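# Move desk cardboard box onto bookcase bottom shelf

## Task

Carry the cardboard box that sits on the desk to the lowest shelf of the bookcase and leave it there upright (not tilted), with its whole footprint on the rear half of that shelf. At the end both blue foam blocks must also be resting on that same shelf. The robot must not tip over or finish leaning, or the task fails, and nothing may count as placed if it only stays there because the robot is holding it.

## Robot and tools

Robot: a Hello Robot Stretch 4, a single-arm mobile manipulator. It has an omni-wheel base, a lift that slides up and down a mast, a telescoping arm that reaches forward, a wrist with yaw, pitch and roll joints, and a two-finger gripper with bendable steel fingers. It stands about 1.6 m high and its base rim lies within 0.23 m of the base origin. Cameras: head_camera, head_left_camera, head_right_camera, wrist_camera. Loose objects may occasionally get nudged by something outside the robot.

Frames: the base frame sits on the floor below the base centre, x forward, y to the left, z up. hand_pose is reported in this frame; it is a point between the open fingertips (link pinch), and with all wrist joints at zero its axes align with the base frame. Its printed position may be slightly off. The odometry frame is where the base frame was when the scene began; base_odometry counts wheel rotation only, so slipping looks like motion. Heading is positive leftward, between -3.142 and 3.142.

execute_actions(actions, cameras): actions is a list holding one action or nothing (empty returns state and pictures only). An action may contain "base", "joints", or both, plus optional "pace" and "contact_limits"; alternatively it is just {"end_of_arm": "enable_torque"}, which re-powers any wrist or gripper motor that shut itself off. All motions in an action start at once and may finish at different moments.
- base: exactly one relative move from where the base last measured itself. translate_m: straight drive in metres, forward positive, -2 to 2. strafe_m: sideways slide in metres, left positive, -2 to 2. rotate_rad: spin in place in radians, counter-clockwise (left) positive, -3.2 to 3.2.
- joints: absolute targets keyed by name (not offsets). lift_m 0 to 1.2 m; arm_m 0 to 0.55 m extension; wrist_yaw_rad -1.134 to 4.276 (0 points forward, positive turns left, 3.14 tucks it back, beyond 3.4 the arm may obstruct); wrist_pitch_rad -1.117 to 4.259 (0 level, 1.57 pointing down); wrist_roll_rad -1.117 to 4.259 (0 keeps the fingers level with each other, positive turns clockwise viewed from behind); gripper_m -0.038 to 0.141, the fingertip gap in metres (negative squeezes tips together). Tolerances for done: lift and arm ±0.004, yaw and roll ±0.02, pitch ±0.05, gripper ±0.004. A joint target past its range gets clipped and reported; any other bad value or unknown key rejects the whole call with no motion.
- pace: "slow", "default", "fast" or "max"; base linear speeds 0.1/0.3/0.4/0.6 m/s and turning 1/2/3/4 rad/s respectively, reduced when the lift is above 0.2 (down to 0.3 m/s and 1 rad/s at lift 1.2). No action may run beyond 15 s.
- contact_limits: only {"arm_m": value}, 0 (gentlest) to 0.75 (firmest), default 0.5; the arm halts when pushing harder than that.
- cameras: list of camera names, or "all"; omitted or null means all, [] means none.
Example action: {"base": {"translate_m": 0.3}, "joints": {"gripper_m": 0.05}, "pace": "fast"}. To unfold the wrist at the start, send lift_m 0.4 together with wrist_yaw_rad 0.

wait(seconds): 0 to 10 s with no new command; returns the same state and pictures. zoom_image(camera, region): enlarges part of that camera's latest full image; region [x0, y0, x1, y1] in pixels from the top-left corner, at most 504 by 504. read_manual(section): returns only licence texts ("licences"). finished_scene(scene): ends the current scene, given its number, once the robot has held the last command; irreversible, and it reports success. Replying without any tool call ends everything.

Result lines: base_status and joint_status tell how each commanded motion ended: "done" (for the base, wheels turned the full amount even if slipping), "off_target" (stopped short and may still be pushing), "contact_stop_at_<key>" (hit something; that part goes slack, a slack lift may sag under load and slack wheels may roll), "limit_stop_at_<name>", "time_out", "torque_fault". After a stop the old target is dropped. A part you left out of an action may still be driving to its earlier target without the status showing it. on_its_own lists things not commanded by this call; its "held at" is a target, not a measured position. If one call reports a stop, later movement, wait and finish calls in that same reply are skipped. lidar_m: 12 horizontal distances in metres, 30-degree sectors, first straight ahead then counter-clockwise (4th left, 7th rear, 10th right); "-" means nothing seen or closer than 0.25 m; it covers from about 0.15 m up to robot height and can miss glass, thin legs and things behind. wrist_depth_mm: 7x7 grid of median depths, read row by row from top left, 100 to 2000 mm, "-" for invalid; the robot's own parts appear. turned_by_wheels vs turned_by_imu: a gap above about 0.1 rad suggests a collision or slip, and heading error is roughly their difference. base_tilt in degrees (forward, right positive) with a fixed bias up to about 1.5. motor_effort: percent of maximum, positive toward larger joint values, bracket shows peak; fixed per-motor bias plus noise; effort out of its rest range means pushing or carrying. For wheel_0, wheel_1, wheel_2 positive turns the base right.

Gripping: command a gap smaller than the object; going further below pulls it toward the wrist by up to a third of the difference, opening pushes it out. gripper_m readings and "done" do not prove a grasp; a firm hold shows as a clear change in gripper effort (at targets of 0 or more). Tips pressed on a surface can jam; lift to free them.

Avoid: tipping (turning or driving with over 1 kg held and arm_m over 0.2, especially fast; steady pushing or pulling with a high gripper or high contact limit). Leaning over 6 degrees gives limit_stop_at_tilt: lift, arm and wheels go slack and refuse commands. A wheel on something low shows as tilt differing from the start. Self-collision stops (limit_stop_at_own_body) may occur with pitch below -0.2 combined with roll below -0.4 or above 4; move away from the body. Wrist motors overloaded (pressed against things, or over about 2 kg in a level gripper) go limp with torque_fault until enable_torque. Drops, slips, slams, hard hits and heavy pushes are penalised, and faster robot motion is preferred.

Each tool is called after "Request:" as name(argument=value, ...) on one line, values as JSON.

## Session

Request:
execute_actions(actions=[])

Scene clock: 0.00 s.
base_odometry: x=+0.000 y=+0.000 heading=+0.000 (m, m, rad; odometry frame)
turned_by_wheels: +0.000 (rad since the last result)
turned_by_imu: +0.000 (rad since the last result)
base_tilt: forward=-0.6 right=+0.7 (deg)
lidar_m: 1.93 2.46 2.02 2.38 1.52 1.45 1.87 2.51 1.58 1.62 1.15 1.07
base_status: not commanded
joint_positions: lift_m=+0.226 arm_m=+0.002 wrist_yaw_rad=+3.093 wrist_pitch_rad=-0.004 wrist_roll_rad=+0.010 gripper_m=+0.057
joint_status: not commanded
motor_effort: lift_m=+20 arm_m=+0 wrist_yaw_rad=+0 wrist_pitch_rad=-8 wrist_roll_rad=+0 gripper_m=-3 wheel_0=+0 wheel_1=+0 wheel_2=+0 (%)
hand_pose: x=-0.1105 y=+0.1013 z=+0.4055 quat_wxyz=(+0.024, +0.002, +0.005, +1.000) (m; base frame)
wrist_depth_mm: 139 141 - - 1863 1708 1576 / - 141 - - 1921 1708 1576 / - 135 242 - 1863 1756 1537 / 111 140 296 - 1863 1756 1576 / 138 - - - 1863 1708 1576 / 1756 1708 210 1576 195 1397 1255 / 1160 1025 991 141 1025 917 1008
pictures: head_camera, head_left_camera, head_right_camera, wrist_camera
Images, in order (width x height): head_camera 420x560, head_left_camera 420x672, head_right_camera 420x672, wrist_camera 616x392.

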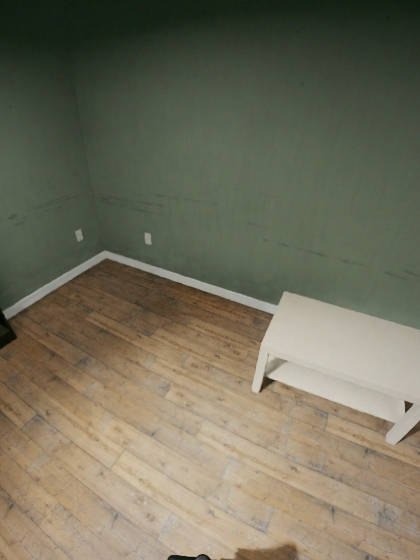

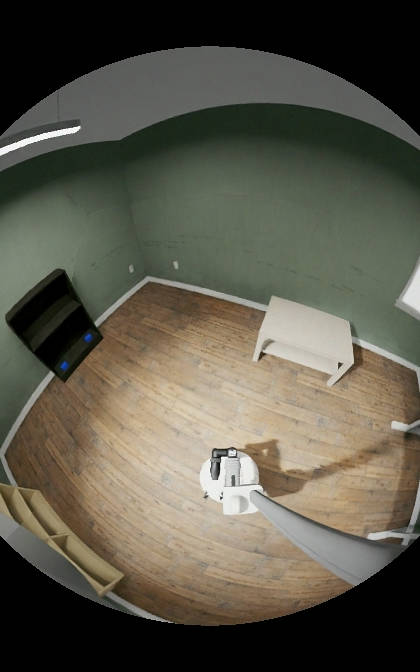

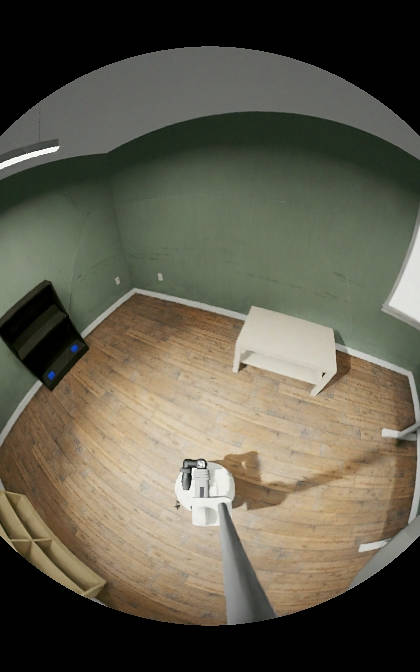

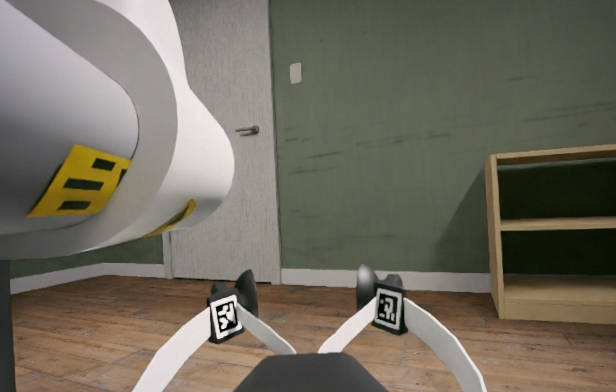

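Request:
execute_actions(actions=[{"base":{"rotate_rad":-1.6},"joints":{"lift_m":0.7,"wrist_yaw_rad":0,"gripper_m":0.14}}])

Scene clock: 2.97 s.
base_odometry: x=+0.000 y=+0.000 heading=-1.600 (m, m, rad; odometry frame)
turned_by_wheels: -1.600 (rad since the last result)
turned_by_imu: -1.620 (rad since the last result)
base_tilt: forward=-0.6 right=+0.8 (deg)
lidar_m: 1.59 1.19 1.08 1.14 2.48 2.02 2.36 1.54 1.45 1.88 2.39 1.58
base_status: done
joint_positions: lift_m=+0.700 arm_m=+0.002 wrist_yaw_rad=+0.000 wrist_pitch_rad=-0.004 wrist_roll_rad=+0.010 gripper_m=+0.140
joint_status: all done
motor_effort: lift_m=+24(26) arm_m=+0(0) wrist_yaw_rad=-2(10) wrist_pitch_rad=-7(9) wrist_roll_rad=+0(0) gripper_m=+1(2) wheel_0=+2(6) wheel_1=+0(10) wheel_2=+1(6) (%)
hand_pose: x=+0.4619 y=-0.0873 z=+0.8791 quat_wxyz=(+1.000, +0.005, -0.002, +0.000) (m; base frame)
wrist_depth_mm: 1756 - - - - 1921 1756 / 1756 - - - - 1921 1808 / 1808 - - - - 1983 1808 / 1756 - - - - 1921 1756 / 1756 - - - - 1921 1756 / 1756 1921 - - - 1863 1808 / 1756 1983 - 141 - 1863 1756
pictures: head_camera, head_left_camera, head_right_camera, wrist_camera
Images, in order (width x height): head_camera 420x560, head_left_camera 420x672, head_right_camera 420x672, wrist_camera 616x392.

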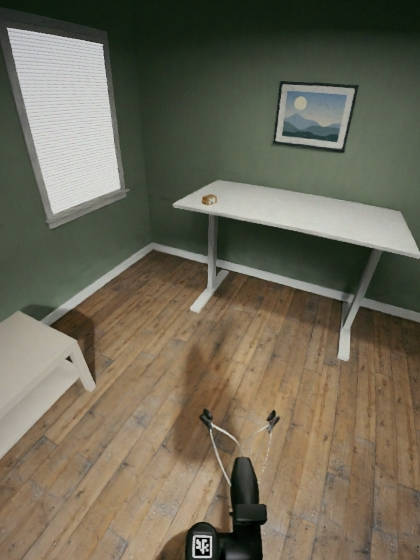

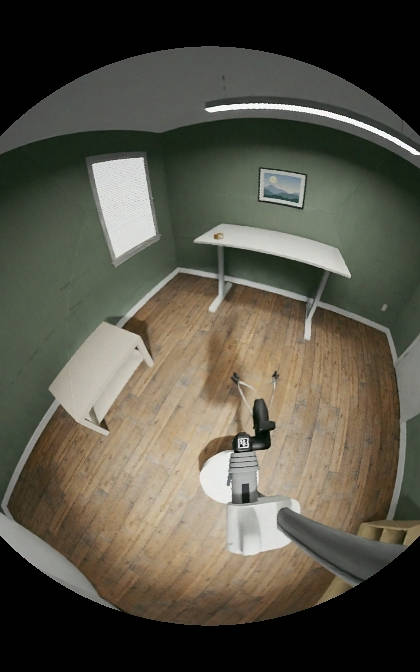

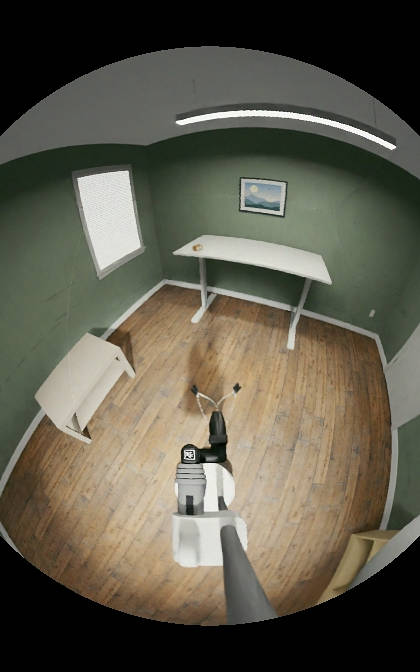

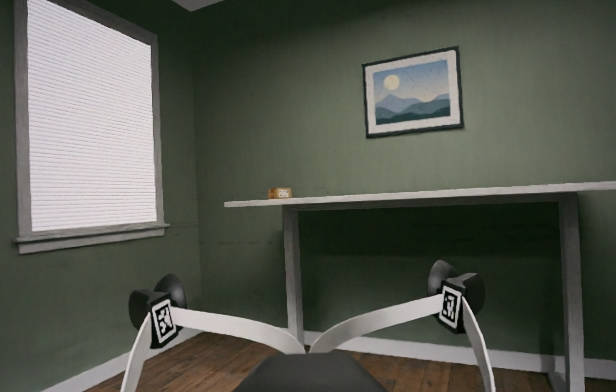

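Request:
execute_actions(actions=[{"base":{"translate_m":0.7},"joints":{"lift_m":1.0,"wrist_pitch_rad":0.5}}], cameras=["head_camera","wrist_camera"])

Request:
zoom_image(camera="head_camera", region=[120,160,300,340])

Scene clock: 6.97 s.
base_odometry: x=-0.020 y=-0.700 heading=-1.599 (m, m, rad; odometry frame)
turned_by_wheels: +0.000 (rad since the last result)
turned_by_imu: +0.000 (rad since the last result)
base_tilt: forward=-0.5 right=+0.7 (deg)
lidar_m: 0.97 1.65 0.79 0.80 1.04 2.64 2.75 1.96 2.13 2.10 1.02 0.94
base_status: done
joint_positions: lift_m=+1.000 arm_m=+0.002 wrist_yaw_rad=+0.000 wrist_pitch_rad=+0.502 wrist_roll_rad=+0.010 gripper_m=+0.140
joint_status: all done
motor_effort: lift_m=+23(26) arm_m=+0(0) wrist_yaw_rad=-2(1) wrist_pitch_rad=-8(4) wrist_roll_rad=+0(0) gripper_m=+0(1) wheel_0=+2(10) wheel_1=+1(6) wheel_2=+0(9) (%)
hand_pose: x=+0.4263 y=-0.0874 z=+1.0392 quat_wxyz=(+0.969, +0.005, +0.248, -0.001) (m; base frame)
wrist_depth_mm: 1464 1756 1618 1499 1366 1255 1138 / 1430 1808 1708 1229 1160 1118 1098 / 1464 1921 1921 891 831 750 683 / 1537 1921 - 1756 1661 1537 1397 / 1576 1921 - 1808 1808 1618 1464 / 1576 1537 1618 1576 1430 1430 1537 / 1397 1366 1366 142 1336 1281 1336
pictures: head_camera, wrist_camera
Images, in order (width x height): head_camera 420x560, wrist_camera 616x392.

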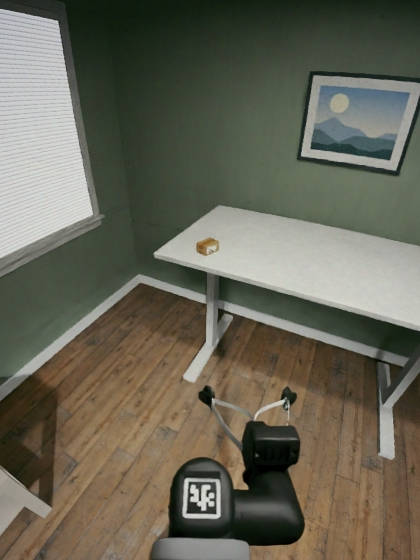

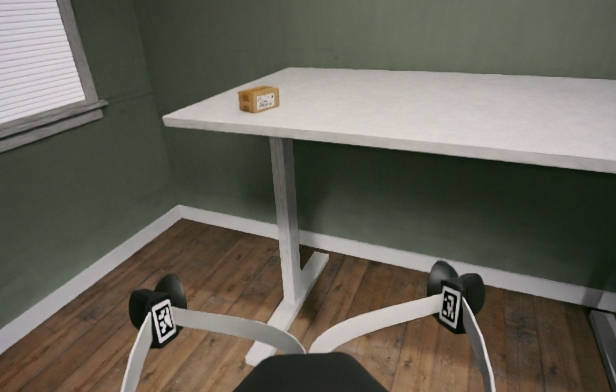

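Region (120, 160, 300, 340) of head_camera's 420x560 image, scaled by 2.800, with more detail than that image has.

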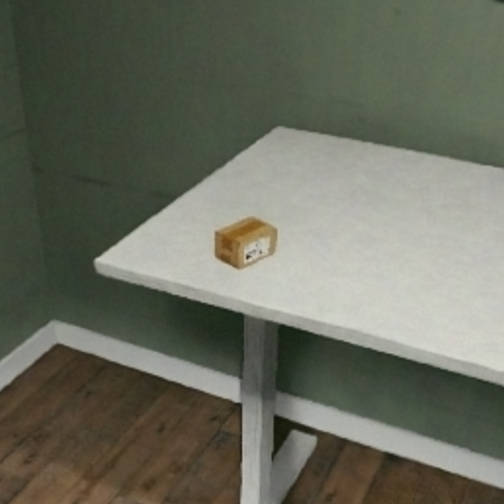

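Request:
execute_actions(actions=[{"base":{"strafe_m":-0.7},"joints":{"lift_m":1.1}}], cameras=[])

Request:
execute_actions(actions=[{"base":{"rotate_rad":0.62}}], cameras=[])

Request:
execute_actions(actions=[{"base":{"translate_m":0.3},"joints":{"arm_m":0.3}}], cameras=["head_camera","wrist_camera"])

Scene clock: 10.90 s.
base_odometry: x=-0.720 y=-0.680 heading=-1.600 (m, m, rad; odometry frame)
turned_by_wheels: +0.000 (rad since the last result)
turned_by_imu: -0.001 (rad since the last result)
base_tilt: forward=-0.5 right=+0.6 (deg)
lidar_m: 0.65 0.87 1.51 1.46 2.93 2.96 1.79 1.57 1.42 1.50 1.54 0.65
base_status: done
joint_positions: lift_m=+1.100 arm_m=+0.002 wrist_yaw_rad=+0.000 wrist_pitch_rad=+0.502 wrist_roll_rad=+0.010 gripper_m=+0.140
joint_status: all done
motor_effort: lift_m=+23(25) arm_m=+0(0) wrist_yaw_rad=-2(2) wrist_pitch_rad=-7(6) wrist_roll_rad=+0(0) gripper_m=+1(1) wheel_0=+0(10) wheel_1=+0(6) wheel_2=-1(0) (%)
hand_pose: x=+0.4263 y=-0.0874 z=+1.1391 quat_wxyz=(+0.969, +0.005, +0.248, -0.001) (m; base frame)
wrist_depth_mm: 1661 1499 1308 1182 1098 991 946 / 1808 1576 1397 1255 1160 1060 976 / 1118 1098 1060 1025 991 976 1042 / 866 768 750 732 723 707 1098 / - - 1863 597 559 554 1138 / 1808 1499 1756 1661 946 466 484 / 1499 1430 1464 142 1464 1366 1336
pictures: none
No camera images: the call's "cameras" was empty. Leave "cameras" out to get every camera's image.

Scene clock: 12.57 s.
base_odometry: x=-0.720 y=-0.680 heading=-0.980 (m, m, rad; odometry frame)
turned_by_wheels: +0.620 (rad since the last result)
turned_by_imu: +0.627 (rad since the last result)
base_tilt: forward=-0.6 right=+0.8 (deg)
lidar_m: 0.95 1.46 1.51 3.08 2.95 1.60 1.53 1.44 1.55 1.50 0.64 0.68
base_status: done
joint_positions: lift_m=+1.100 arm_m=+0.002 wrist_yaw_rad=+0.000 wrist_pitch_rad=+0.502 wrist_roll_rad=+0.010 gripper_m=+0.140
joint_status: not commanded
motor_effort: lift_m=+23(24) arm_m=+0(0) wrist_yaw_rad=+0(1) wrist_pitch_rad=-6(7) wrist_roll_rad=+0(0) gripper_m=+1(1) wheel_0=-2(5) wheel_1=+0(7) wheel_2=-1(6) (%)
hand_pose: x=+0.4263 y=-0.0874 z=+1.1391 quat_wxyz=(+0.969, +0.005, +0.248, -0.001) (m; base frame)
wrist_depth_mm: 1576 1708 1921 - 1661 1281 1078 / 1661 1808 - - 1576 1308 1138 / 1708 1983 - 1118 991 976 960 / 1808 - - - 798 707 699 / 1863 - - - 1921 597 544 / 1708 1661 1756 1661 1576 1430 1281 / 1464 1464 1464 142 1430 1397 1366
pictures: none
No camera images: the call's "cameras" was empty. Leave "cameras" out to get every camera's image.

Scene clock: 15.03 s.
base_odometry: x=-0.553 y=-0.929 heading=-0.979 (m, m, rad; odometry frame)
turned_by_wheels: +0.000 (rad since the last result)
turned_by_imu: +0.000 (rad since the last result)
base_tilt: forward=-0.4 right=+0.7 (deg)
lidar_m: 0.75 1.56 1.25 1.69 3.08 1.94 1.83 1.67 1.83 0.54 0.49 0.53
base_status: done
joint_positions: lift_m=+1.100 arm_m=+0.299 wrist_yaw_rad=+0.000 wrist_pitch_rad=+0.502 wrist_roll_rad=+0.010 gripper_m=+0.140
joint_status: all done
motor_effort: lift_m=+24(23) arm_m=+6(5) wrist_yaw_rad=-2(1) wrist_pitch_rad=-6(8) wrist_roll_rad=+0(0) gripper_m=+0(2) wheel_0=+1(7) wheel_1=+0(5) wheel_2=+2(9) (%)
hand_pose: x=+0.7228 y=-0.0874 z=+1.1392 quat_wxyz=(+0.969, +0.005, +0.248, -0.001) (m; base frame)
wrist_depth_mm: 1182 1308 1464 1537 1281 991 842 / 1229 1366 1537 1708 1366 1042 866 / 1281 1430 1618 1808 1255 976 878 / 1336 1537 1618 691 715 707 699 / 1430 1618 1863 569 559 549 539 / 1537 1576 1756 500 430 418 445 / 1499 1464 1464 142 389 373 382
pictures: head_camera, wrist_camera
Images, in order (width x height): head_camera 420x560, wrist_camera 616x392.

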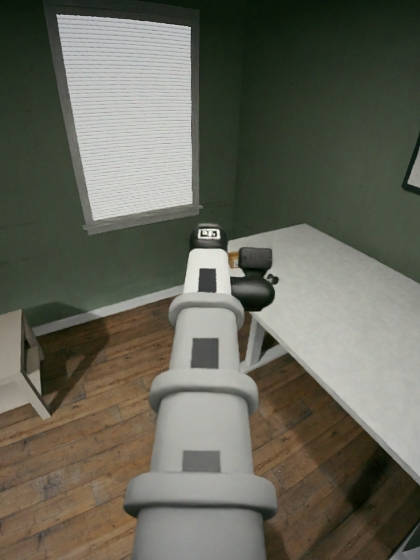

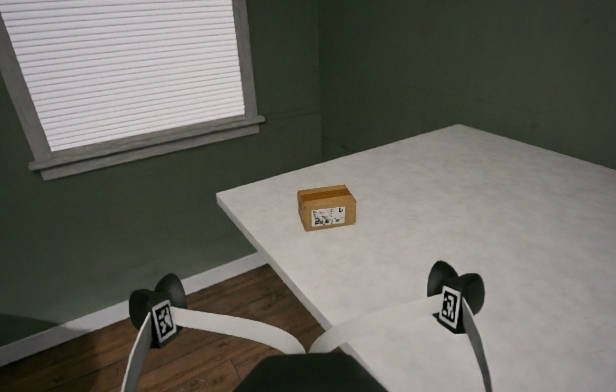

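Request:
execute_actions(actions=[{"base":{"strafe_m":-0.06},"joints":{"arm_m":0.5,"lift_m":0.97,"wrist_yaw_rad":0.15}}], cameras=["head_camera","wrist_camera"])

Scene clock: 17.00 s.
base_odometry: x=-0.602 y=-0.962 heading=-0.979 (m, m, rad; odometry frame)
turned_by_wheels: +0.000 (rad since the last result)
turned_by_imu: -0.001 (rad since the last result)
base_tilt: forward=-0.5 right=+0.5 (deg)
lidar_m: 0.67 1.77 1.29 1.72 3.15 1.91 1.80 1.69 1.77 0.46 0.45 0.46
base_status: done
joint_positions: lift_m=+0.970 arm_m=+0.499 wrist_yaw_rad=+0.150 wrist_pitch_rad=+0.502 wrist_roll_rad=+0.010 gripper_m=+0.140
joint_status: all done
motor_effort: lift_m=+16(22) arm_m=+6(8) wrist_yaw_rad=-2(3) wrist_pitch_rad=-7(6) wrist_roll_rad=+0(0) gripper_m=+0(1) wheel_0=+0(8) wheel_1=+0(7) wheel_2=+0(2) (%)
hand_pose: x=+0.9329 y=-0.0486 z=+1.0097 quat_wxyz=(+0.966, -0.014, +0.248, +0.071) (m; base frame)
wrist_depth_mm: 1078 1138 1229 1366 1308 976 788 / 1098 1205 1336 1464 1397 1008 798 / 1205 1281 1430 1499 615 597 591 / 1255 1366 492 392 399 436 430 / 1336 1464 1499 355 347 342 338 / 1430 1464 304 289 266 262 277 / 1366 1308 1336 142 241 232 238
pictures: head_camera, wrist_camera
Images, in order (width x height): head_camera 420x560, wrist_camera 616x392.

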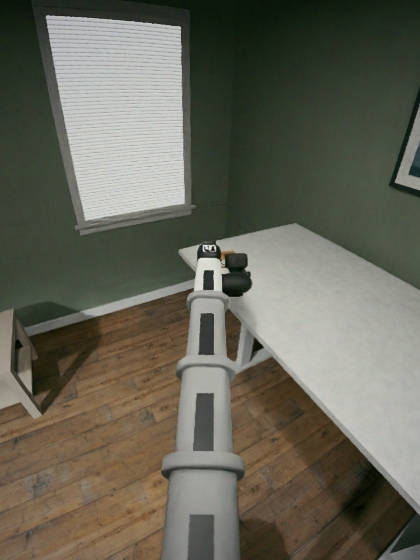

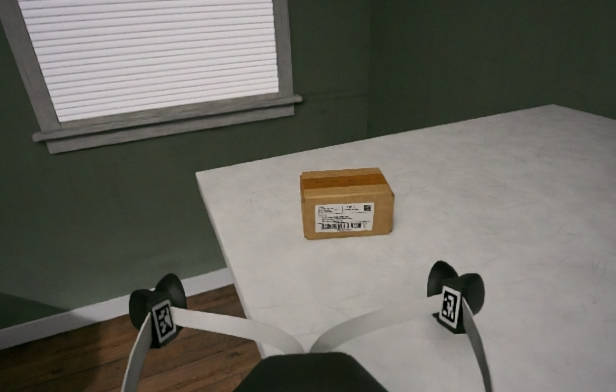

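Request:
execute_actions(actions=[{"base":{"strafe_m":-0.062},"joints":{"lift_m":0.935}}], cameras=[])

Request:
execute_actions(actions=[{"base":{"translate_m":0.09},"joints":{"arm_m":0.548},"pace":"slow"}], cameras=["wrist_camera"])

Scene clock: 18.40 s.
base_odometry: x=-0.654 y=-0.997 heading=-0.979 (m, m, rad; odometry frame)
turned_by_wheels: +0.000 (rad since the last result)
turned_by_imu: +0.000 (rad since the last result)
base_tilt: forward=-0.4 right=+0.7 (deg)
lidar_m: 0.61 2.00 1.34 1.78 3.19 1.90 1.74 1.65 1.70 0.41 0.39 0.41
base_status: done
joint_positions: lift_m=+0.935 arm_m=+0.499 wrist_yaw_rad=+0.150 wrist_pitch_rad=+0.502 wrist_roll_rad=+0.010 gripper_m=+0.140
joint_status: all done
motor_effort: lift_m=+16(16) arm_m=+6(6) wrist_yaw_rad=-3(1) wrist_pitch_rad=-6(6) wrist_roll_rad=+0(0) gripper_m=+1(0) wheel_0=+0(6) wheel_1=+1(5) wheel_2=+0(1) (%)
hand_pose: x=+0.9329 y=-0.0486 z=+0.9747 quat_wxyz=(+0.966, -0.014, +0.248, +0.071) (m; base frame)
wrist_depth_mm: 1098 1138 1281 1397 1229 904 741 / 1118 1229 1366 1464 1308 891 723 / 1205 1308 549 484 517 504 492 / 1281 1366 368 355 373 364 359 / 1366 1464 301 296 291 287 282 / 1430 1397 245 242 223 218 232 / 1308 1255 207 142 202 195 202
pictures: none
No camera images: the call's "cameras" was empty. Leave "cameras" out to get every camera's image.

Scene clock: 20.57 s.
base_odometry: x=-0.604 y=-1.071 heading=-0.979 (m, m, rad; odometry frame)
turned_by_wheels: +0.000 (rad since the last result)
turned_by_imu: -0.001 (rad since the last result)
base_tilt: forward=-0.3 right=+0.7 (deg)
lidar_m: 0.52 1.90 1.29 1.67 3.26 1.99 1.85 1.71 0.51 0.36 0.34 0.37
base_status: done
joint_positions: lift_m=+0.935 arm_m=+0.547 wrist_yaw_rad=+0.150 wrist_pitch_rad=+0.502 wrist_roll_rad=+0.010 gripper_m=+0.140
joint_status: all done
motor_effort: lift_m=+16(16) arm_m=+6(6) wrist_yaw_rad=-1(0) wrist_pitch_rad=-7(7) wrist_roll_rad=+0(0) gripper_m=+1(2) wheel_0=+2(8) wheel_1=+3(4) wheel_2=-1(6) (%)
hand_pose: x=+0.9809 y=-0.0486 z=+0.9747 quat_wxyz=(+0.966, -0.014, +0.248, +0.071) (m; base frame)
wrist_depth_mm: 1008 1060 1160 1281 1118 831 683 / 1042 1138 1229 1366 1182 878 699 / 1098 1205 1308 1430 517 504 496 / 1205 397 387 379 373 364 357 / 1229 304 226 235 291 286 281 / 1336 230 229 235 224 219 232 / 1281 202 207 141 202 194 202
pictures: wrist_camera
Images, in order (width x height): wrist_camera 616x392.

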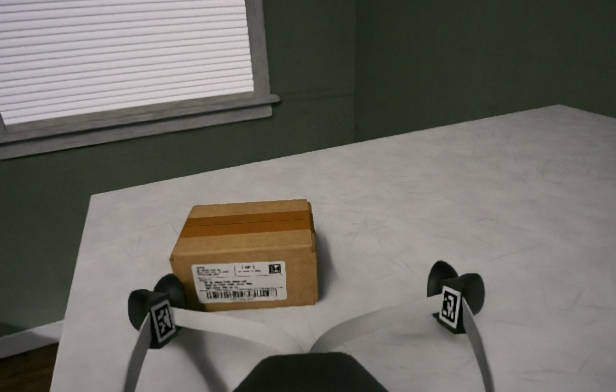

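Request:
execute_actions(actions=[{"base":{"strafe_m":0.04}}], cameras=[])

Request:
execute_actions(actions=[{"base":{"translate_m":0.045},"pace":"slow"}], cameras=["wrist_camera"])

Scene clock: 21.87 s.
base_odometry: x=-0.571 y=-1.049 heading=-0.979 (m, m, rad; odometry frame)
turned_by_wheels: +0.000 (rad since the last result)
turned_by_imu: -0.001 (rad since the last result)
base_tilt: forward=-0.5 right=+0.7 (deg)
lidar_m: 0.59 1.86 1.23 1.65 3.19 1.97 1.87 1.76 0.57 0.40 0.37 0.41
base_status: done
joint_positions: lift_m=+0.935 arm_m=+0.547 wrist_yaw_rad=+0.150 wrist_pitch_rad=+0.502 wrist_roll_rad=+0.010 gripper_m=+0.140
joint_status: not commanded
motor_effort: lift_m=+16(16) arm_m=+6(6) wrist_yaw_rad=-2(1) wrist_pitch_rad=-6(7) wrist_roll_rad=+0(0) gripper_m=+0(0) wheel_0=-2(10) wheel_1=+0(5) wheel_2=+0(0) (%)
hand_pose: x=+0.9809 y=-0.0486 z=+0.9747 quat_wxyz=(+0.966, -0.014, +0.248, +0.071) (m; base frame)
wrist_depth_mm: 976 1042 1138 1281 1160 878 715 / 1025 1118 1205 1366 1229 904 732 / 1098 1182 1308 1430 1078 504 492 / 1182 1205 387 382 373 366 359 / 1229 334 287 220 278 286 281 / 1336 229 228 229 222 218 232 / 1308 207 207 142 202 194 202
pictures: none
No camera images: the call's "cameras" was empty. Leave "cameras" out to get every camera's image.

Scene clock: 23.50 s.
base_odometry: x=-0.545 y=-1.086 heading=-0.979 (m, m, rad; odometry frame)
turned_by_wheels: +0.000 (rad since the last result)
turned_by_imu: +0.000 (rad since the last result)
base_tilt: forward=-0.4 right=+0.7 (deg)
lidar_m: 0.55 1.82 1.23 1.54 3.25 2.06 1.90 1.82 0.51 0.38 0.35 0.38
base_status: done
joint_positions: lift_m=+0.935 arm_m=+0.547 wrist_yaw_rad=+0.150 wrist_pitch_rad=+0.502 wrist_roll_rad=+0.010 gripper_m=+0.140
joint_status: not commanded
motor_effort: lift_m=+17(16) arm_m=+6(6) wrist_yaw_rad=-3(3) wrist_pitch_rad=-6(7) wrist_roll_rad=+0(0) gripper_m=+0(2) wheel_0=+2(9) wheel_1=+1(1) wheel_2=-2(6) (%)
hand_pose: x=+0.9809 y=-0.0486 z=+0.9747 quat_wxyz=(+0.966, -0.014, +0.248, +0.071) (m; base frame)
wrist_depth_mm: 960 1025 1098 1229 1138 842 691 / 1008 1078 1182 1308 1205 878 707 / 1042 1138 1255 1397 1205 504 492 / 1118 1205 387 379 375 364 355 / 1205 304 289 213 279 286 282 / 1255 229 183 182 187 218 231 / 1308 202 199 141 196 194 202
pictures: wrist_camera
Images, in order (width x height): wrist_camera 616x392.

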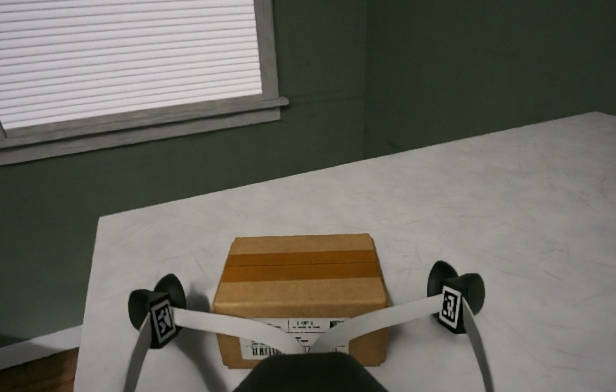

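Request:
execute_actions(actions=[{"joints":{"gripper_m":0.04}}], cameras=["wrist_camera"])

Request:
execute_actions(actions=[{"joints":{"lift_m":1.0}}], cameras=[])

Request:
execute_actions(actions=[{"base":{"translate_m":-0.3},"joints":{"arm_m":0.0,"wrist_yaw_rad":0}}], cameras=["wrist_camera"])

Request:
execute_actions(actions=[{"base":{"rotate_rad":1.85}}], cameras=[])

Request:
execute_actions(actions=[{"base":{"translate_m":1.6},"joints":{"lift_m":0.3}}])

Scene clock: 25.70 s.
base_odometry: x=-0.545 y=-1.086 heading=-0.979 (m, m, rad; odometry frame)
turned_by_wheels: +0.000 (rad since the last result)
turned_by_imu: -0.001 (rad since the last result)
base_tilt: forward=-0.6 right=+0.9 (deg)
lidar_m: 0.54 1.84 1.23 1.59 3.24 2.03 1.90 1.82 0.56 0.37 0.36 0.39
base_status: not commanded
joint_positions: lift_m=+0.935 arm_m=+0.547 wrist_yaw_rad=+0.150 wrist_pitch_rad=+0.503 wrist_roll_rad=+0.010 gripper_m=+0.041
joint_status: all done
motor_effort: lift_m=+16(17) arm_m=+6(7) wrist_yaw_rad=+0(2) wrist_pitch_rad=-8(9) wrist_roll_rad=+0(0) gripper_m=-23(25) wheel_0=+2(1) wheel_1=+1(0) wheel_2=-2(2) (%)
hand_pose: x=+0.9808 y=-0.0486 z=+0.9745 quat_wxyz=(+0.966, -0.014, +0.248, +0.071) (m; base frame)
wrist_depth_mm: 946 1025 1098 1205 1138 831 683 / 1008 1078 1182 1281 1205 866 707 / 1042 1138 1281 1397 1205 504 492 / 1118 1182 384 377 370 362 357 / 1205 304 287 202 276 285 281 / 1255 246 179 174 178 232 230 / 1308 195 193 181 195 191 198
pictures: wrist_camera
Images, in order (width x height): wrist_camera 616x392.

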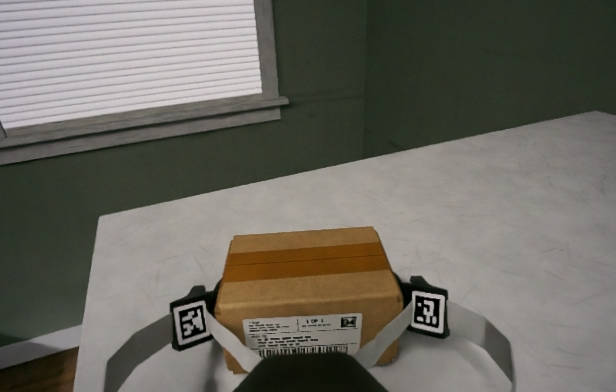

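Scene clock: 26.90 s.
base_odometry: x=-0.545 y=-1.086 heading=-0.979 (m, m, rad; odometry frame)
turned_by_wheels: +0.000 (rad since the last result)
turned_by_imu: +0.000 (rad since the last result)
base_tilt: forward=-0.6 right=+0.8 (deg)
lidar_m: 0.59 1.83 1.23 1.56 3.24 2.06 1.90 1.82 0.55 0.38 0.34 0.39
base_status: not commanded
joint_positions: lift_m=+1.000 arm_m=+0.547 wrist_yaw_rad=+0.150 wrist_pitch_rad=+0.503 wrist_roll_rad=+0.010 gripper_m=+0.041
joint_status: all done
motor_effort: lift_m=+25(26) arm_m=+6(6) wrist_yaw_rad=-3(0) wrist_pitch_rad=-9(10) wrist_roll_rad=+0(0) gripper_m=-24(22) wheel_0=+2(2) wheel_1=+1(1) wheel_2=-2(2) (%)
hand_pose: x=+0.9808 y=-0.0486 z=+1.0388 quat_wxyz=(+0.966, -0.014, +0.249, +0.071) (m; base frame)
wrist_depth_mm: 946 1025 1118 1205 1138 842 683 / 991 1078 1182 1281 1205 878 707 / 1060 1118 1229 1397 1281 931 707 / 1118 1229 1366 1464 504 492 484 / 1182 1281 392 202 375 387 382 / 1255 347 179 175 178 314 312 / 1366 264 264 181 263 260 270
pictures: none
No camera images: the call's "cameras" was empty. Leave "cameras" out to get every camera's image.

Scene clock: 29.53 s.
base_odometry: x=-0.713 y=-0.837 heading=-0.979 (m, m, rad; odometry frame)
turned_by_wheels: +0.000 (rad since the last result)
turned_by_imu: -0.002 (rad since the last result)
base_tilt: forward=-0.6 right=+0.7 (deg)
lidar_m: 0.78 1.49 1.42 3.09 3.10 1.76 1.61 1.53 1.64 0.54 0.50 0.55
base_status: done
joint_positions: lift_m=+1.000 arm_m=+0.003 wrist_yaw_rad=+0.000 wrist_pitch_rad=+0.503 wrist_roll_rad=+0.010 gripper_m=+0.041
joint_status: all done
joint sent to its limit — the command would take arm_m past its lower limit, so that joint was sent only as far as its limit.
motor_effort: lift_m=+24(25) arm_m=-6(6) wrist_yaw_rad=+1(8) wrist_pitch_rad=-10(11) wrist_roll_rad=+0(0) gripper_m=-22(24) wheel_0=-1(7) wheel_1=+0(1) wheel_2=+0(9) (%)
hand_pose: x=+0.4271 y=-0.0875 z=+1.0387 quat_wxyz=(+0.968, +0.005, +0.249, -0.001) (m; base frame)
wrist_depth_mm: 1499 1661 1808 1921 1464 1160 960 / 1618 1756 1921 1205 1160 1118 960 / 1661 1921 - 788 707 683 676 / 1708 1983 - - 559 500 492 / 1863 1921 1921 202 1661 424 384 / 1618 1661 179 174 177 1366 1118 / 1397 1281 1281 181 1281 1281 1205
pictures: wrist_camera
Images, in order (width x height): wrist_camera 616x392.

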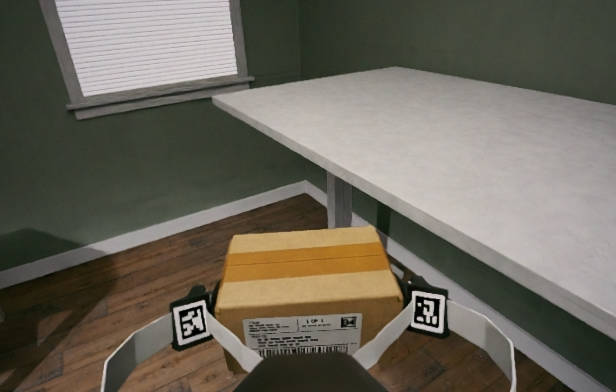

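Scene clock: 31.97 s.
base_odometry: x=-0.713 y=-0.837 heading=+0.871 (m, m, rad; odometry frame)
turned_by_wheels: +1.850 (rad since the last result)
turned_by_imu: +1.872 (rad since the last result)
base_tilt: forward=-0.6 right=+0.9 (deg)
lidar_m: 3.09 2.24 1.73 1.52 1.55 1.51 0.51 0.52 0.63 1.18 1.42 1.59
base_status: done
joint_positions: lift_m=+1.000 arm_m=+0.003 wrist_yaw_rad=+0.000 wrist_pitch_rad=+0.503 wrist_roll_rad=+0.010 gripper_m=+0.041
joint_status: not commanded
motor_effort: lift_m=+23(24) arm_m=-6(6) wrist_yaw_rad=-3(1) wrist_pitch_rad=-8(10) wrist_roll_rad=+0(0) gripper_m=-22(24) wheel_0=-1(6) wheel_1=+0(3) wheel_2=+0(8) (%)
hand_pose: x=+0.4272 y=-0.0874 z=+1.0389 quat_wxyz=(+0.969, +0.005, +0.249, -0.001) (m; base frame)
wrist_depth_mm: - - - - - - - / - - - - - - - / - - - - - - - / - - - - - - 1499 / - - 1921 202 1863 1863 1618 / 1618 1661 179 174 177 1537 1464 / 1397 1281 1281 181 1308 1255 1308
pictures: none
No camera images: the call's "cameras" was empty. Leave "cameras" out to get every camera's image.

Scene clock: 38.80 s.
base_odometry: x=+0.318 y=+0.386 heading=+0.871 (m, m, rad; odometry frame)
turned_by_wheels: +0.000 (rad since the last result)
turned_by_imu: -0.001 (rad since the last result)
base_tilt: forward=-0.5 right=+0.7 (deg)
lidar_m: 1.53 1.52 1.74 1.53 1.52 2.28 2.46 2.10 1.12 1.03 1.81 2.07
base_status: done
joint_positions: lift_m=+0.300 arm_m=+0.003 wrist_yaw_rad=+0.000 wrist_pitch_rad=+0.503 wrist_roll_rad=+0.010 gripper_m=+0.041
joint_status: all done
motor_effort: lift_m=+17(21) arm_m=-6(6) wrist_yaw_rad=+0(1) wrist_pitch_rad=-10(10) wrist_roll_rad=+0(0) gripper_m=-24(25) wheel_0=+0(7) wheel_1=-1(5) wheel_2=+1(10) (%)
hand_pose: x=+0.4271 y=-0.0874 z=+0.3394 quat_wxyz=(+0.969, +0.005, +0.249, -0.001) (m; base frame)
wrist_depth_mm: 1255 1336 1397 1499 1618 1756 1708 / 1366 1430 1499 1576 1708 1863 1756 / 1464 1308 1336 1397 1397 1397 1336 / 1098 1098 1078 1060 1042 1008 991 / 854 842 788 202 759 788 778 / 683 683 179 174 177 647 640 / 585 535 535 181 539 530 549
pictures: head_camera, head_left_camera, head_right_camera, wrist_camera
Images, in order (width x height): head_camera 420x560, head_left_camera 420x672, head_right_camera 420x672, wrist_camera 616x392.

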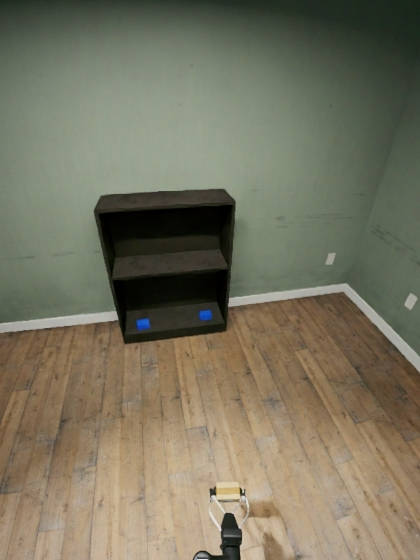

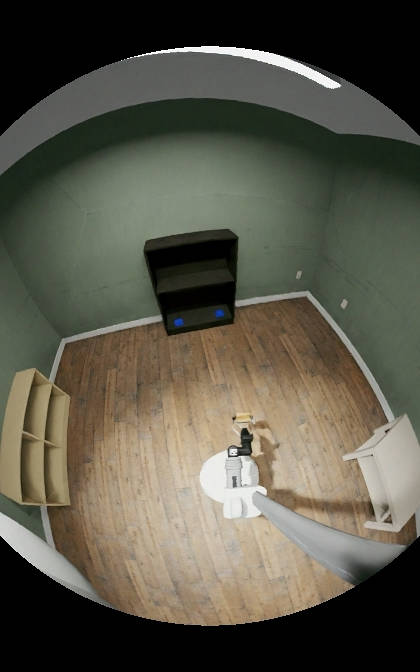

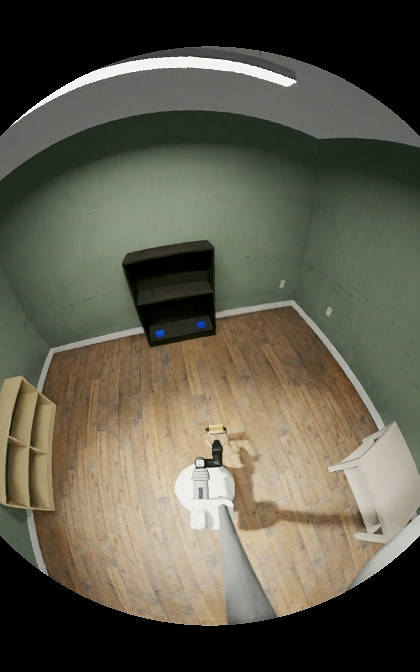

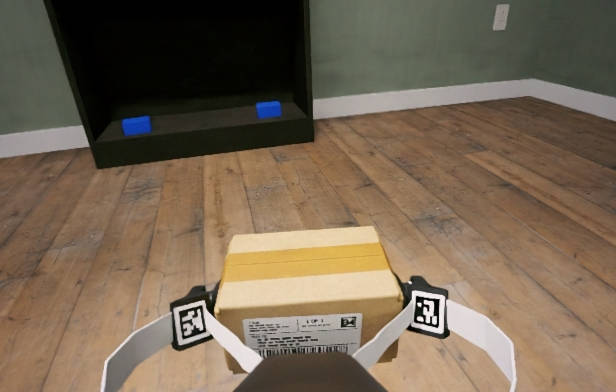

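Request:
execute_actions(actions=[{"base":{"rotate_rad":0.2}}], cameras=[])

Request:
execute_actions(actions=[{"base":{"translate_m":0.85},"joints":{"lift_m":0.14}}], cameras=["head_camera","wrist_camera"])

Scene clock: 39.93 s.
base_odometry: x=+0.318 y=+0.386 heading=+1.071 (m, m, rad; odometry frame)
turned_by_wheels: +0.200 (rad since the last result)
turned_by_imu: +0.202 (rad since the last result)
base_tilt: forward=-0.5 right=+0.8 (deg)
lidar_m: 1.51 1.89 1.59 1.49 1.98 2.68 2.46 1.50 1.05 1.01 1.86 1.58
base_status: done
joint_positions: lift_m=+0.300 arm_m=+0.003 wrist_yaw_rad=+0.000 wrist_pitch_rad=+0.503 wrist_roll_rad=+0.010 gripper_m=+0.041
joint_status: not commanded
motor_effort: lift_m=+17(18) arm_m=-6(6) wrist_yaw_rad=+0(2) wrist_pitch_rad=-10(9) wrist_roll_rad=+0(0) gripper_m=-23(24) wheel_0=+0(5) wheel_1=+1(2) wheel_2=+0(6) (%)
hand_pose: x=+0.4271 y=-0.0874 z=+0.3394 quat_wxyz=(+0.969, +0.005, +0.249, -0.001) (m; base frame)
wrist_depth_mm: 1397 1430 1430 1430 1430 1499 1499 / 1499 1537 1499 1537 1537 1618 1618 / 1576 1576 1366 1366 1336 1397 1366 / 1098 1078 1060 1060 1025 1008 976 / 854 854 788 202 768 788 768 / 691 683 179 175 177 640 640 / 585 539 535 180 535 530 549
pictures: none
No camera images: the call's "cameras" was empty. Leave "cameras" out to get every camera's image.

Scene clock: 44.23 s.
base_odometry: x=+0.725 y=+1.132 heading=+1.071 (m, m, rad; odometry frame)
turned_by_wheels: +0.000 (rad since the last result)
turned_by_imu: -0.001 (rad since the last result)
base_tilt: forward=-0.3 right=+0.8 (deg)
lidar_m: 0.65 0.71 1.38 1.54 1.58 2.70 3.85 1.48 1.55 1.76 1.43 0.72
base_status: done
joint_positions: lift_m=+0.140 arm_m=+0.003 wrist_yaw_rad=+0.000 wrist_pitch_rad=+0.503 wrist_roll_rad=+0.010 gripper_m=+0.041
joint_status: all done
motor_effort: lift_m=+18(17) arm_m=-6(6) wrist_yaw_rad=-2(2) wrist_pitch_rad=-10(9) wrist_roll_rad=+0(0) gripper_m=-23(23) wheel_0=+0(2) wheel_1=-1(5) wheel_2=+1(9) (%)
hand_pose: x=+0.4271 y=-0.0874 z=+0.1794 quat_wxyz=(+0.969, +0.005, +0.249, -0.001) (m; base frame)
wrist_depth_mm: 585 640 654 654 661 647 480 / 585 683 691 699 707 691 492 / 580 715 723 699 634 580 549 / 517 521 525 535 530 539 597 / 535 539 530 202 517 535 525 / 466 462 179 175 177 436 433 / 397 366 366 181 364 359 373
pictures: head_camera, wrist_camera
Images, in order (width x height): head_camera 420x560, wrist_camera 616x392.

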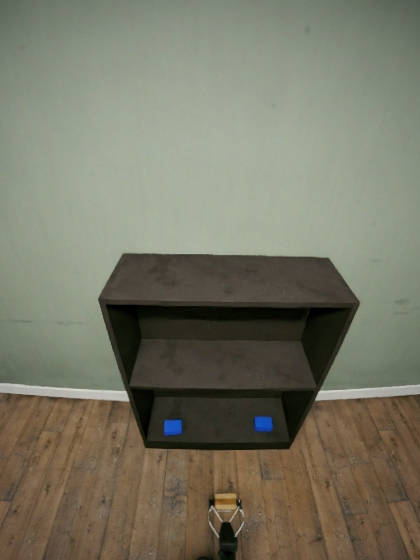

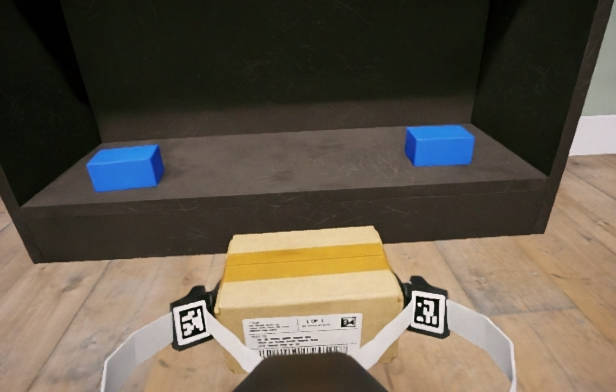

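Request:
execute_actions(actions=[{"joints":{"arm_m":0.46,"lift_m":0.12},"contact_limits":{"arm_m":0.2}}], cameras=["wrist_camera"])

Request:
execute_actions(actions=[{"joints":{"lift_m":0.09},"pace":"slow"}], cameras=["wrist_camera","head_left_camera"])

Scene clock: 46.83 s.
base_odometry: x=+0.725 y=+1.132 heading=+1.071 (m, m, rad; odometry frame)
turned_by_wheels: +0.000 (rad since the last result)
turned_by_imu: -0.001 (rad since the last result)
base_tilt: forward=-0.6 right=+0.7 (deg)
lidar_m: 0.66 0.71 1.38 1.55 1.59 2.69 3.88 1.48 1.56 1.75 1.46 0.74
base_status: not commanded
joint_positions: lift_m=+0.120 arm_m=+0.459 wrist_yaw_rad=+0.000 wrist_pitch_rad=+0.503 wrist_roll_rad=+0.010 gripper_m=+0.041
joint_status: all done
motor_effort: lift_m=+17(16) arm_m=+6(5) wrist_yaw_rad=-1(1) wrist_pitch_rad=-10(8) wrist_roll_rad=+0(0) gripper_m=-24(23) wheel_0=+0(0) wheel_1=-1(1) wheel_2=+1(1) (%)
contact_limits: arm_m 0.2
hand_pose: x=+0.8826 y=-0.0874 z=+0.1595 quat_wxyz=(+0.969, +0.005, +0.249, -0.001) (m; base frame)
wrist_depth_mm: 235 236 238 241 243 245 249 / 249 252 257 258 260 264 266 / 268 272 274 277 281 285 286 / 291 294 297 301 304 307 312 / 315 320 314 202 320 327 330 / 298 294 179 175 177 278 276 / 253 233 232 181 233 230 236
pictures: wrist_camera
Images, in order (width x height): wrist_camera 616x392.

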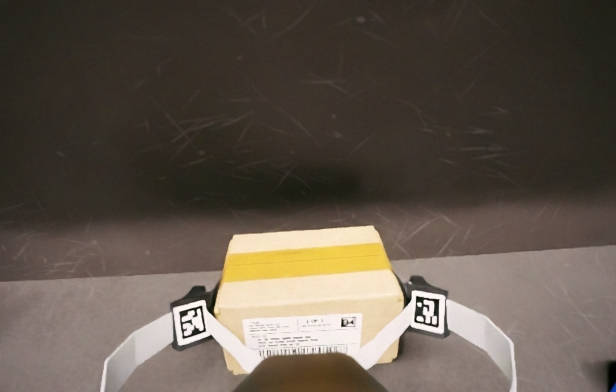

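Scene clock: 47.90 s.
base_odometry: x=+0.725 y=+1.132 heading=+1.071 (m, m, rad; odometry frame)
turned_by_wheels: +0.000 (rad since the last result)
turned_by_imu: +0.000 (rad since the last result)
base_tilt: forward=-0.6 right=+0.8 (deg)
lidar_m: 0.68 0.70 1.38 1.54 1.57 2.73 3.86 1.45 1.55 1.77 1.44 0.70
base_status: not commanded
joint_positions: lift_m=+0.090 arm_m=+0.459 wrist_yaw_rad=+0.000 wrist_pitch_rad=+0.503 wrist_roll_rad=+0.010 gripper_m=+0.041
joint_status: all done
motor_effort: lift_m=+17(17) arm_m=+6(6) wrist_yaw_rad=-3(1) wrist_pitch_rad=-10(10) wrist_roll_rad=+0(0) gripper_m=-24(24) wheel_0=+0(0) wheel_1=-1(1) wheel_2=+1(1) (%)
hand_pose: x=+0.8826 y=-0.0874 z=+0.1295 quat_wxyz=(+0.969, +0.005, +0.249, -0.001) (m; base frame)
wrist_depth_mm: 235 236 238 241 243 245 249 / 250 253 255 259 262 264 266 / 268 271 274 277 281 285 286 / 290 294 297 301 304 307 312 / 304 310 294 201 283 294 289 / 256 253 179 174 177 239 237 / 218 201 199 180 200 197 208
pictures: head_left_camera, wrist_camera
Images, in order (width x height): head_left_camera 420x672, wrist_camera 616x392.

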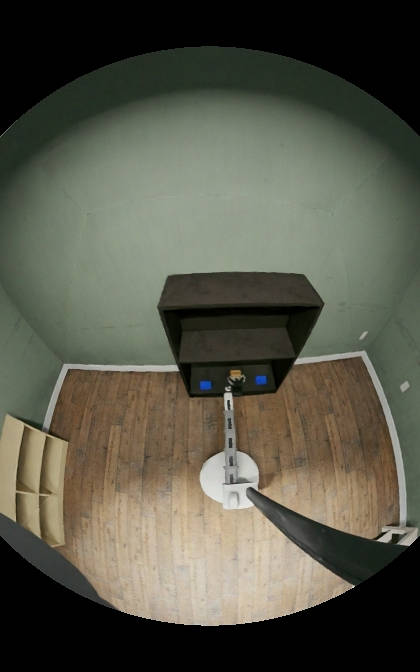

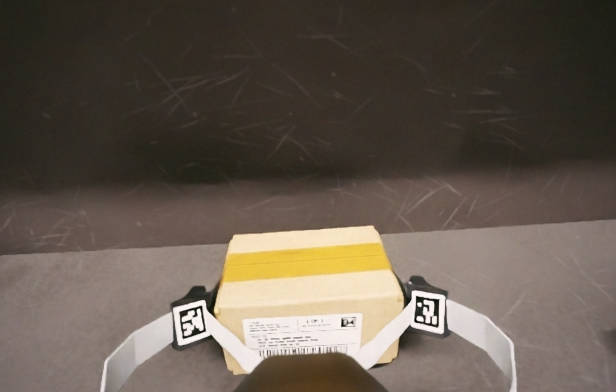

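Request:
execute_actions(actions=[{"joints":{"lift_m":0.085,"arm_m":0.49},"pace":"slow"}], cameras=[])

Request:
execute_actions(actions=[{"joints":{"gripper_m":0.13}}], cameras=[])

Request:
execute_actions(actions=[{"joints":{"arm_m":0.1,"lift_m":0.12}}], cameras=["wrist_camera"])

Scene clock: 49.43 s.
base_odometry: x=+0.725 y=+1.132 heading=+1.071 (m, m, rad; odometry frame)
turned_by_wheels: +0.000 (rad since the last result)
turned_by_imu: -0.001 (rad since the last result)
base_tilt: forward=-0.5 right=+0.7 (deg)
lidar_m: 0.67 0.70 1.37 1.55 1.61 2.73 3.88 1.46 1.56 1.77 1.45 0.68
base_status: not commanded
joint_positions: lift_m=+0.085 arm_m=+0.489 wrist_yaw_rad=+0.000 wrist_pitch_rad=+0.503 wrist_roll_rad=+0.010 gripper_m=+0.041
joint_status: all done
motor_effort: lift_m=+16(16) arm_m=+6(8) wrist_yaw_rad=+0(1) wrist_pitch_rad=-9(12) wrist_roll_rad=+0(0) gripper_m=-23(25) wheel_0=+0(0) wheel_1=-1(1) wheel_2=+1(1) (%)
hand_pose: x=+0.9126 y=-0.0874 z=+0.1245 quat_wxyz=(+0.969, +0.005, +0.249, -0.001) (m; base frame)
wrist_depth_mm: 208 209 211 214 216 217 220 / 221 224 227 229 231 233 236 / 238 241 244 247 250 252 254 / 257 258 263 266 270 272 277 / 279 278 276 201 277 286 281 / 250 247 179 174 178 233 230 / 212 195 194 181 195 192 202
pictures: none
No camera images: the call's "cameras" was empty. Leave "cameras" out to get every camera's image.

Scene clock: 51.27 s.
base_odometry: x=+0.725 y=+1.132 heading=+1.071 (m, m, rad; odometry frame)
turned_by_wheels: +0.000 (rad since the last result)
turned_by_imu: -0.001 (rad since the last result)
base_tilt: forward=-0.3 right=+0.7 (deg)
lidar_m: 0.66 0.71 1.37 1.53 1.58 2.71 3.83 1.48 1.56 1.78 1.45 0.72
base_status: not commanded
joint_positions: lift_m=+0.085 arm_m=+0.489 wrist_yaw_rad=+0.000 wrist_pitch_rad=+0.502 wrist_roll_rad=+0.010 gripper_m=+0.130
joint_status: all done
motor_effort: lift_m=+16(17) arm_m=+7(7) wrist_yaw_rad=+0(0) wrist_pitch_rad=-9(11) wrist_roll_rad=+0(0) gripper_m=+0(25) wheel_0=+0(1) wheel_1=-1(1) wheel_2=+1(1) (%)
hand_pose: x=+0.9127 y=-0.0874 z=+0.1246 quat_wxyz=(+0.969, +0.005, +0.249, -0.001) (m; base frame)
wrist_depth_mm: 207 210 211 214 215 217 221 / 221 224 226 229 231 234 236 / 237 240 243 246 249 251 254 / 257 259 264 265 271 273 276 / 279 281 276 214 277 286 282 / 249 239 191 189 193 220 232 / 212 202 203 139 203 195 203
pictures: none
No camera images: the call's "cameras" was empty. Leave "cameras" out to get every camera's image.

Scene clock: 53.53 s.
base_odometry: x=+0.725 y=+1.132 heading=+1.071 (m, m, rad; odometry frame)
turned_by_wheels: +0.000 (rad since the last result)
turned_by_imu: -0.001 (rad since the last result)
base_tilt: forward=-0.5 right=+0.7 (deg)
lidar_m: 0.67 0.72 1.39 1.55 1.59 2.72 3.89 1.49 1.57 1.76 1.43 0.71
base_status: not commanded
joint_positions: lift_m=+0.120 arm_m=+0.101 wrist_yaw_rad=+0.000 wrist_pitch_rad=+0.502 wrist_roll_rad=+0.010 gripper_m=+0.130
joint_status: all done
motor_effort: lift_m=+25(26) arm_m=-6(8) wrist_yaw_rad=-1(3) wrist_pitch_rad=-7(10) wrist_roll_rad=+0(0) gripper_m=+0(1) wheel_0=+0(0) wheel_1=-1(1) wheel_2=+1(1) (%)
hand_pose: x=+0.5248 y=-0.0874 z=+0.1590 quat_wxyz=(+0.969, +0.005, +0.248, -0.001) (m; base frame)
wrist_depth_mm: 544 554 559 564 569 574 477 / 569 585 603 603 609 609 488 / 559 627 627 559 615 521 492 / 436 445 462 452 445 439 433 / 427 430 433 442 445 452 452 / 436 418 410 424 389 387 407 / 373 353 362 139 355 342 353
pictures: wrist_camera
Images, in order (width x height): wrist_camera 616x392.

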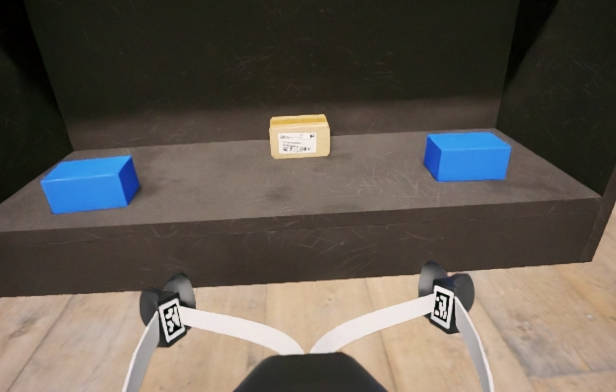

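Request:
finished_scene(scene=1)

The scene is finished: the task was done.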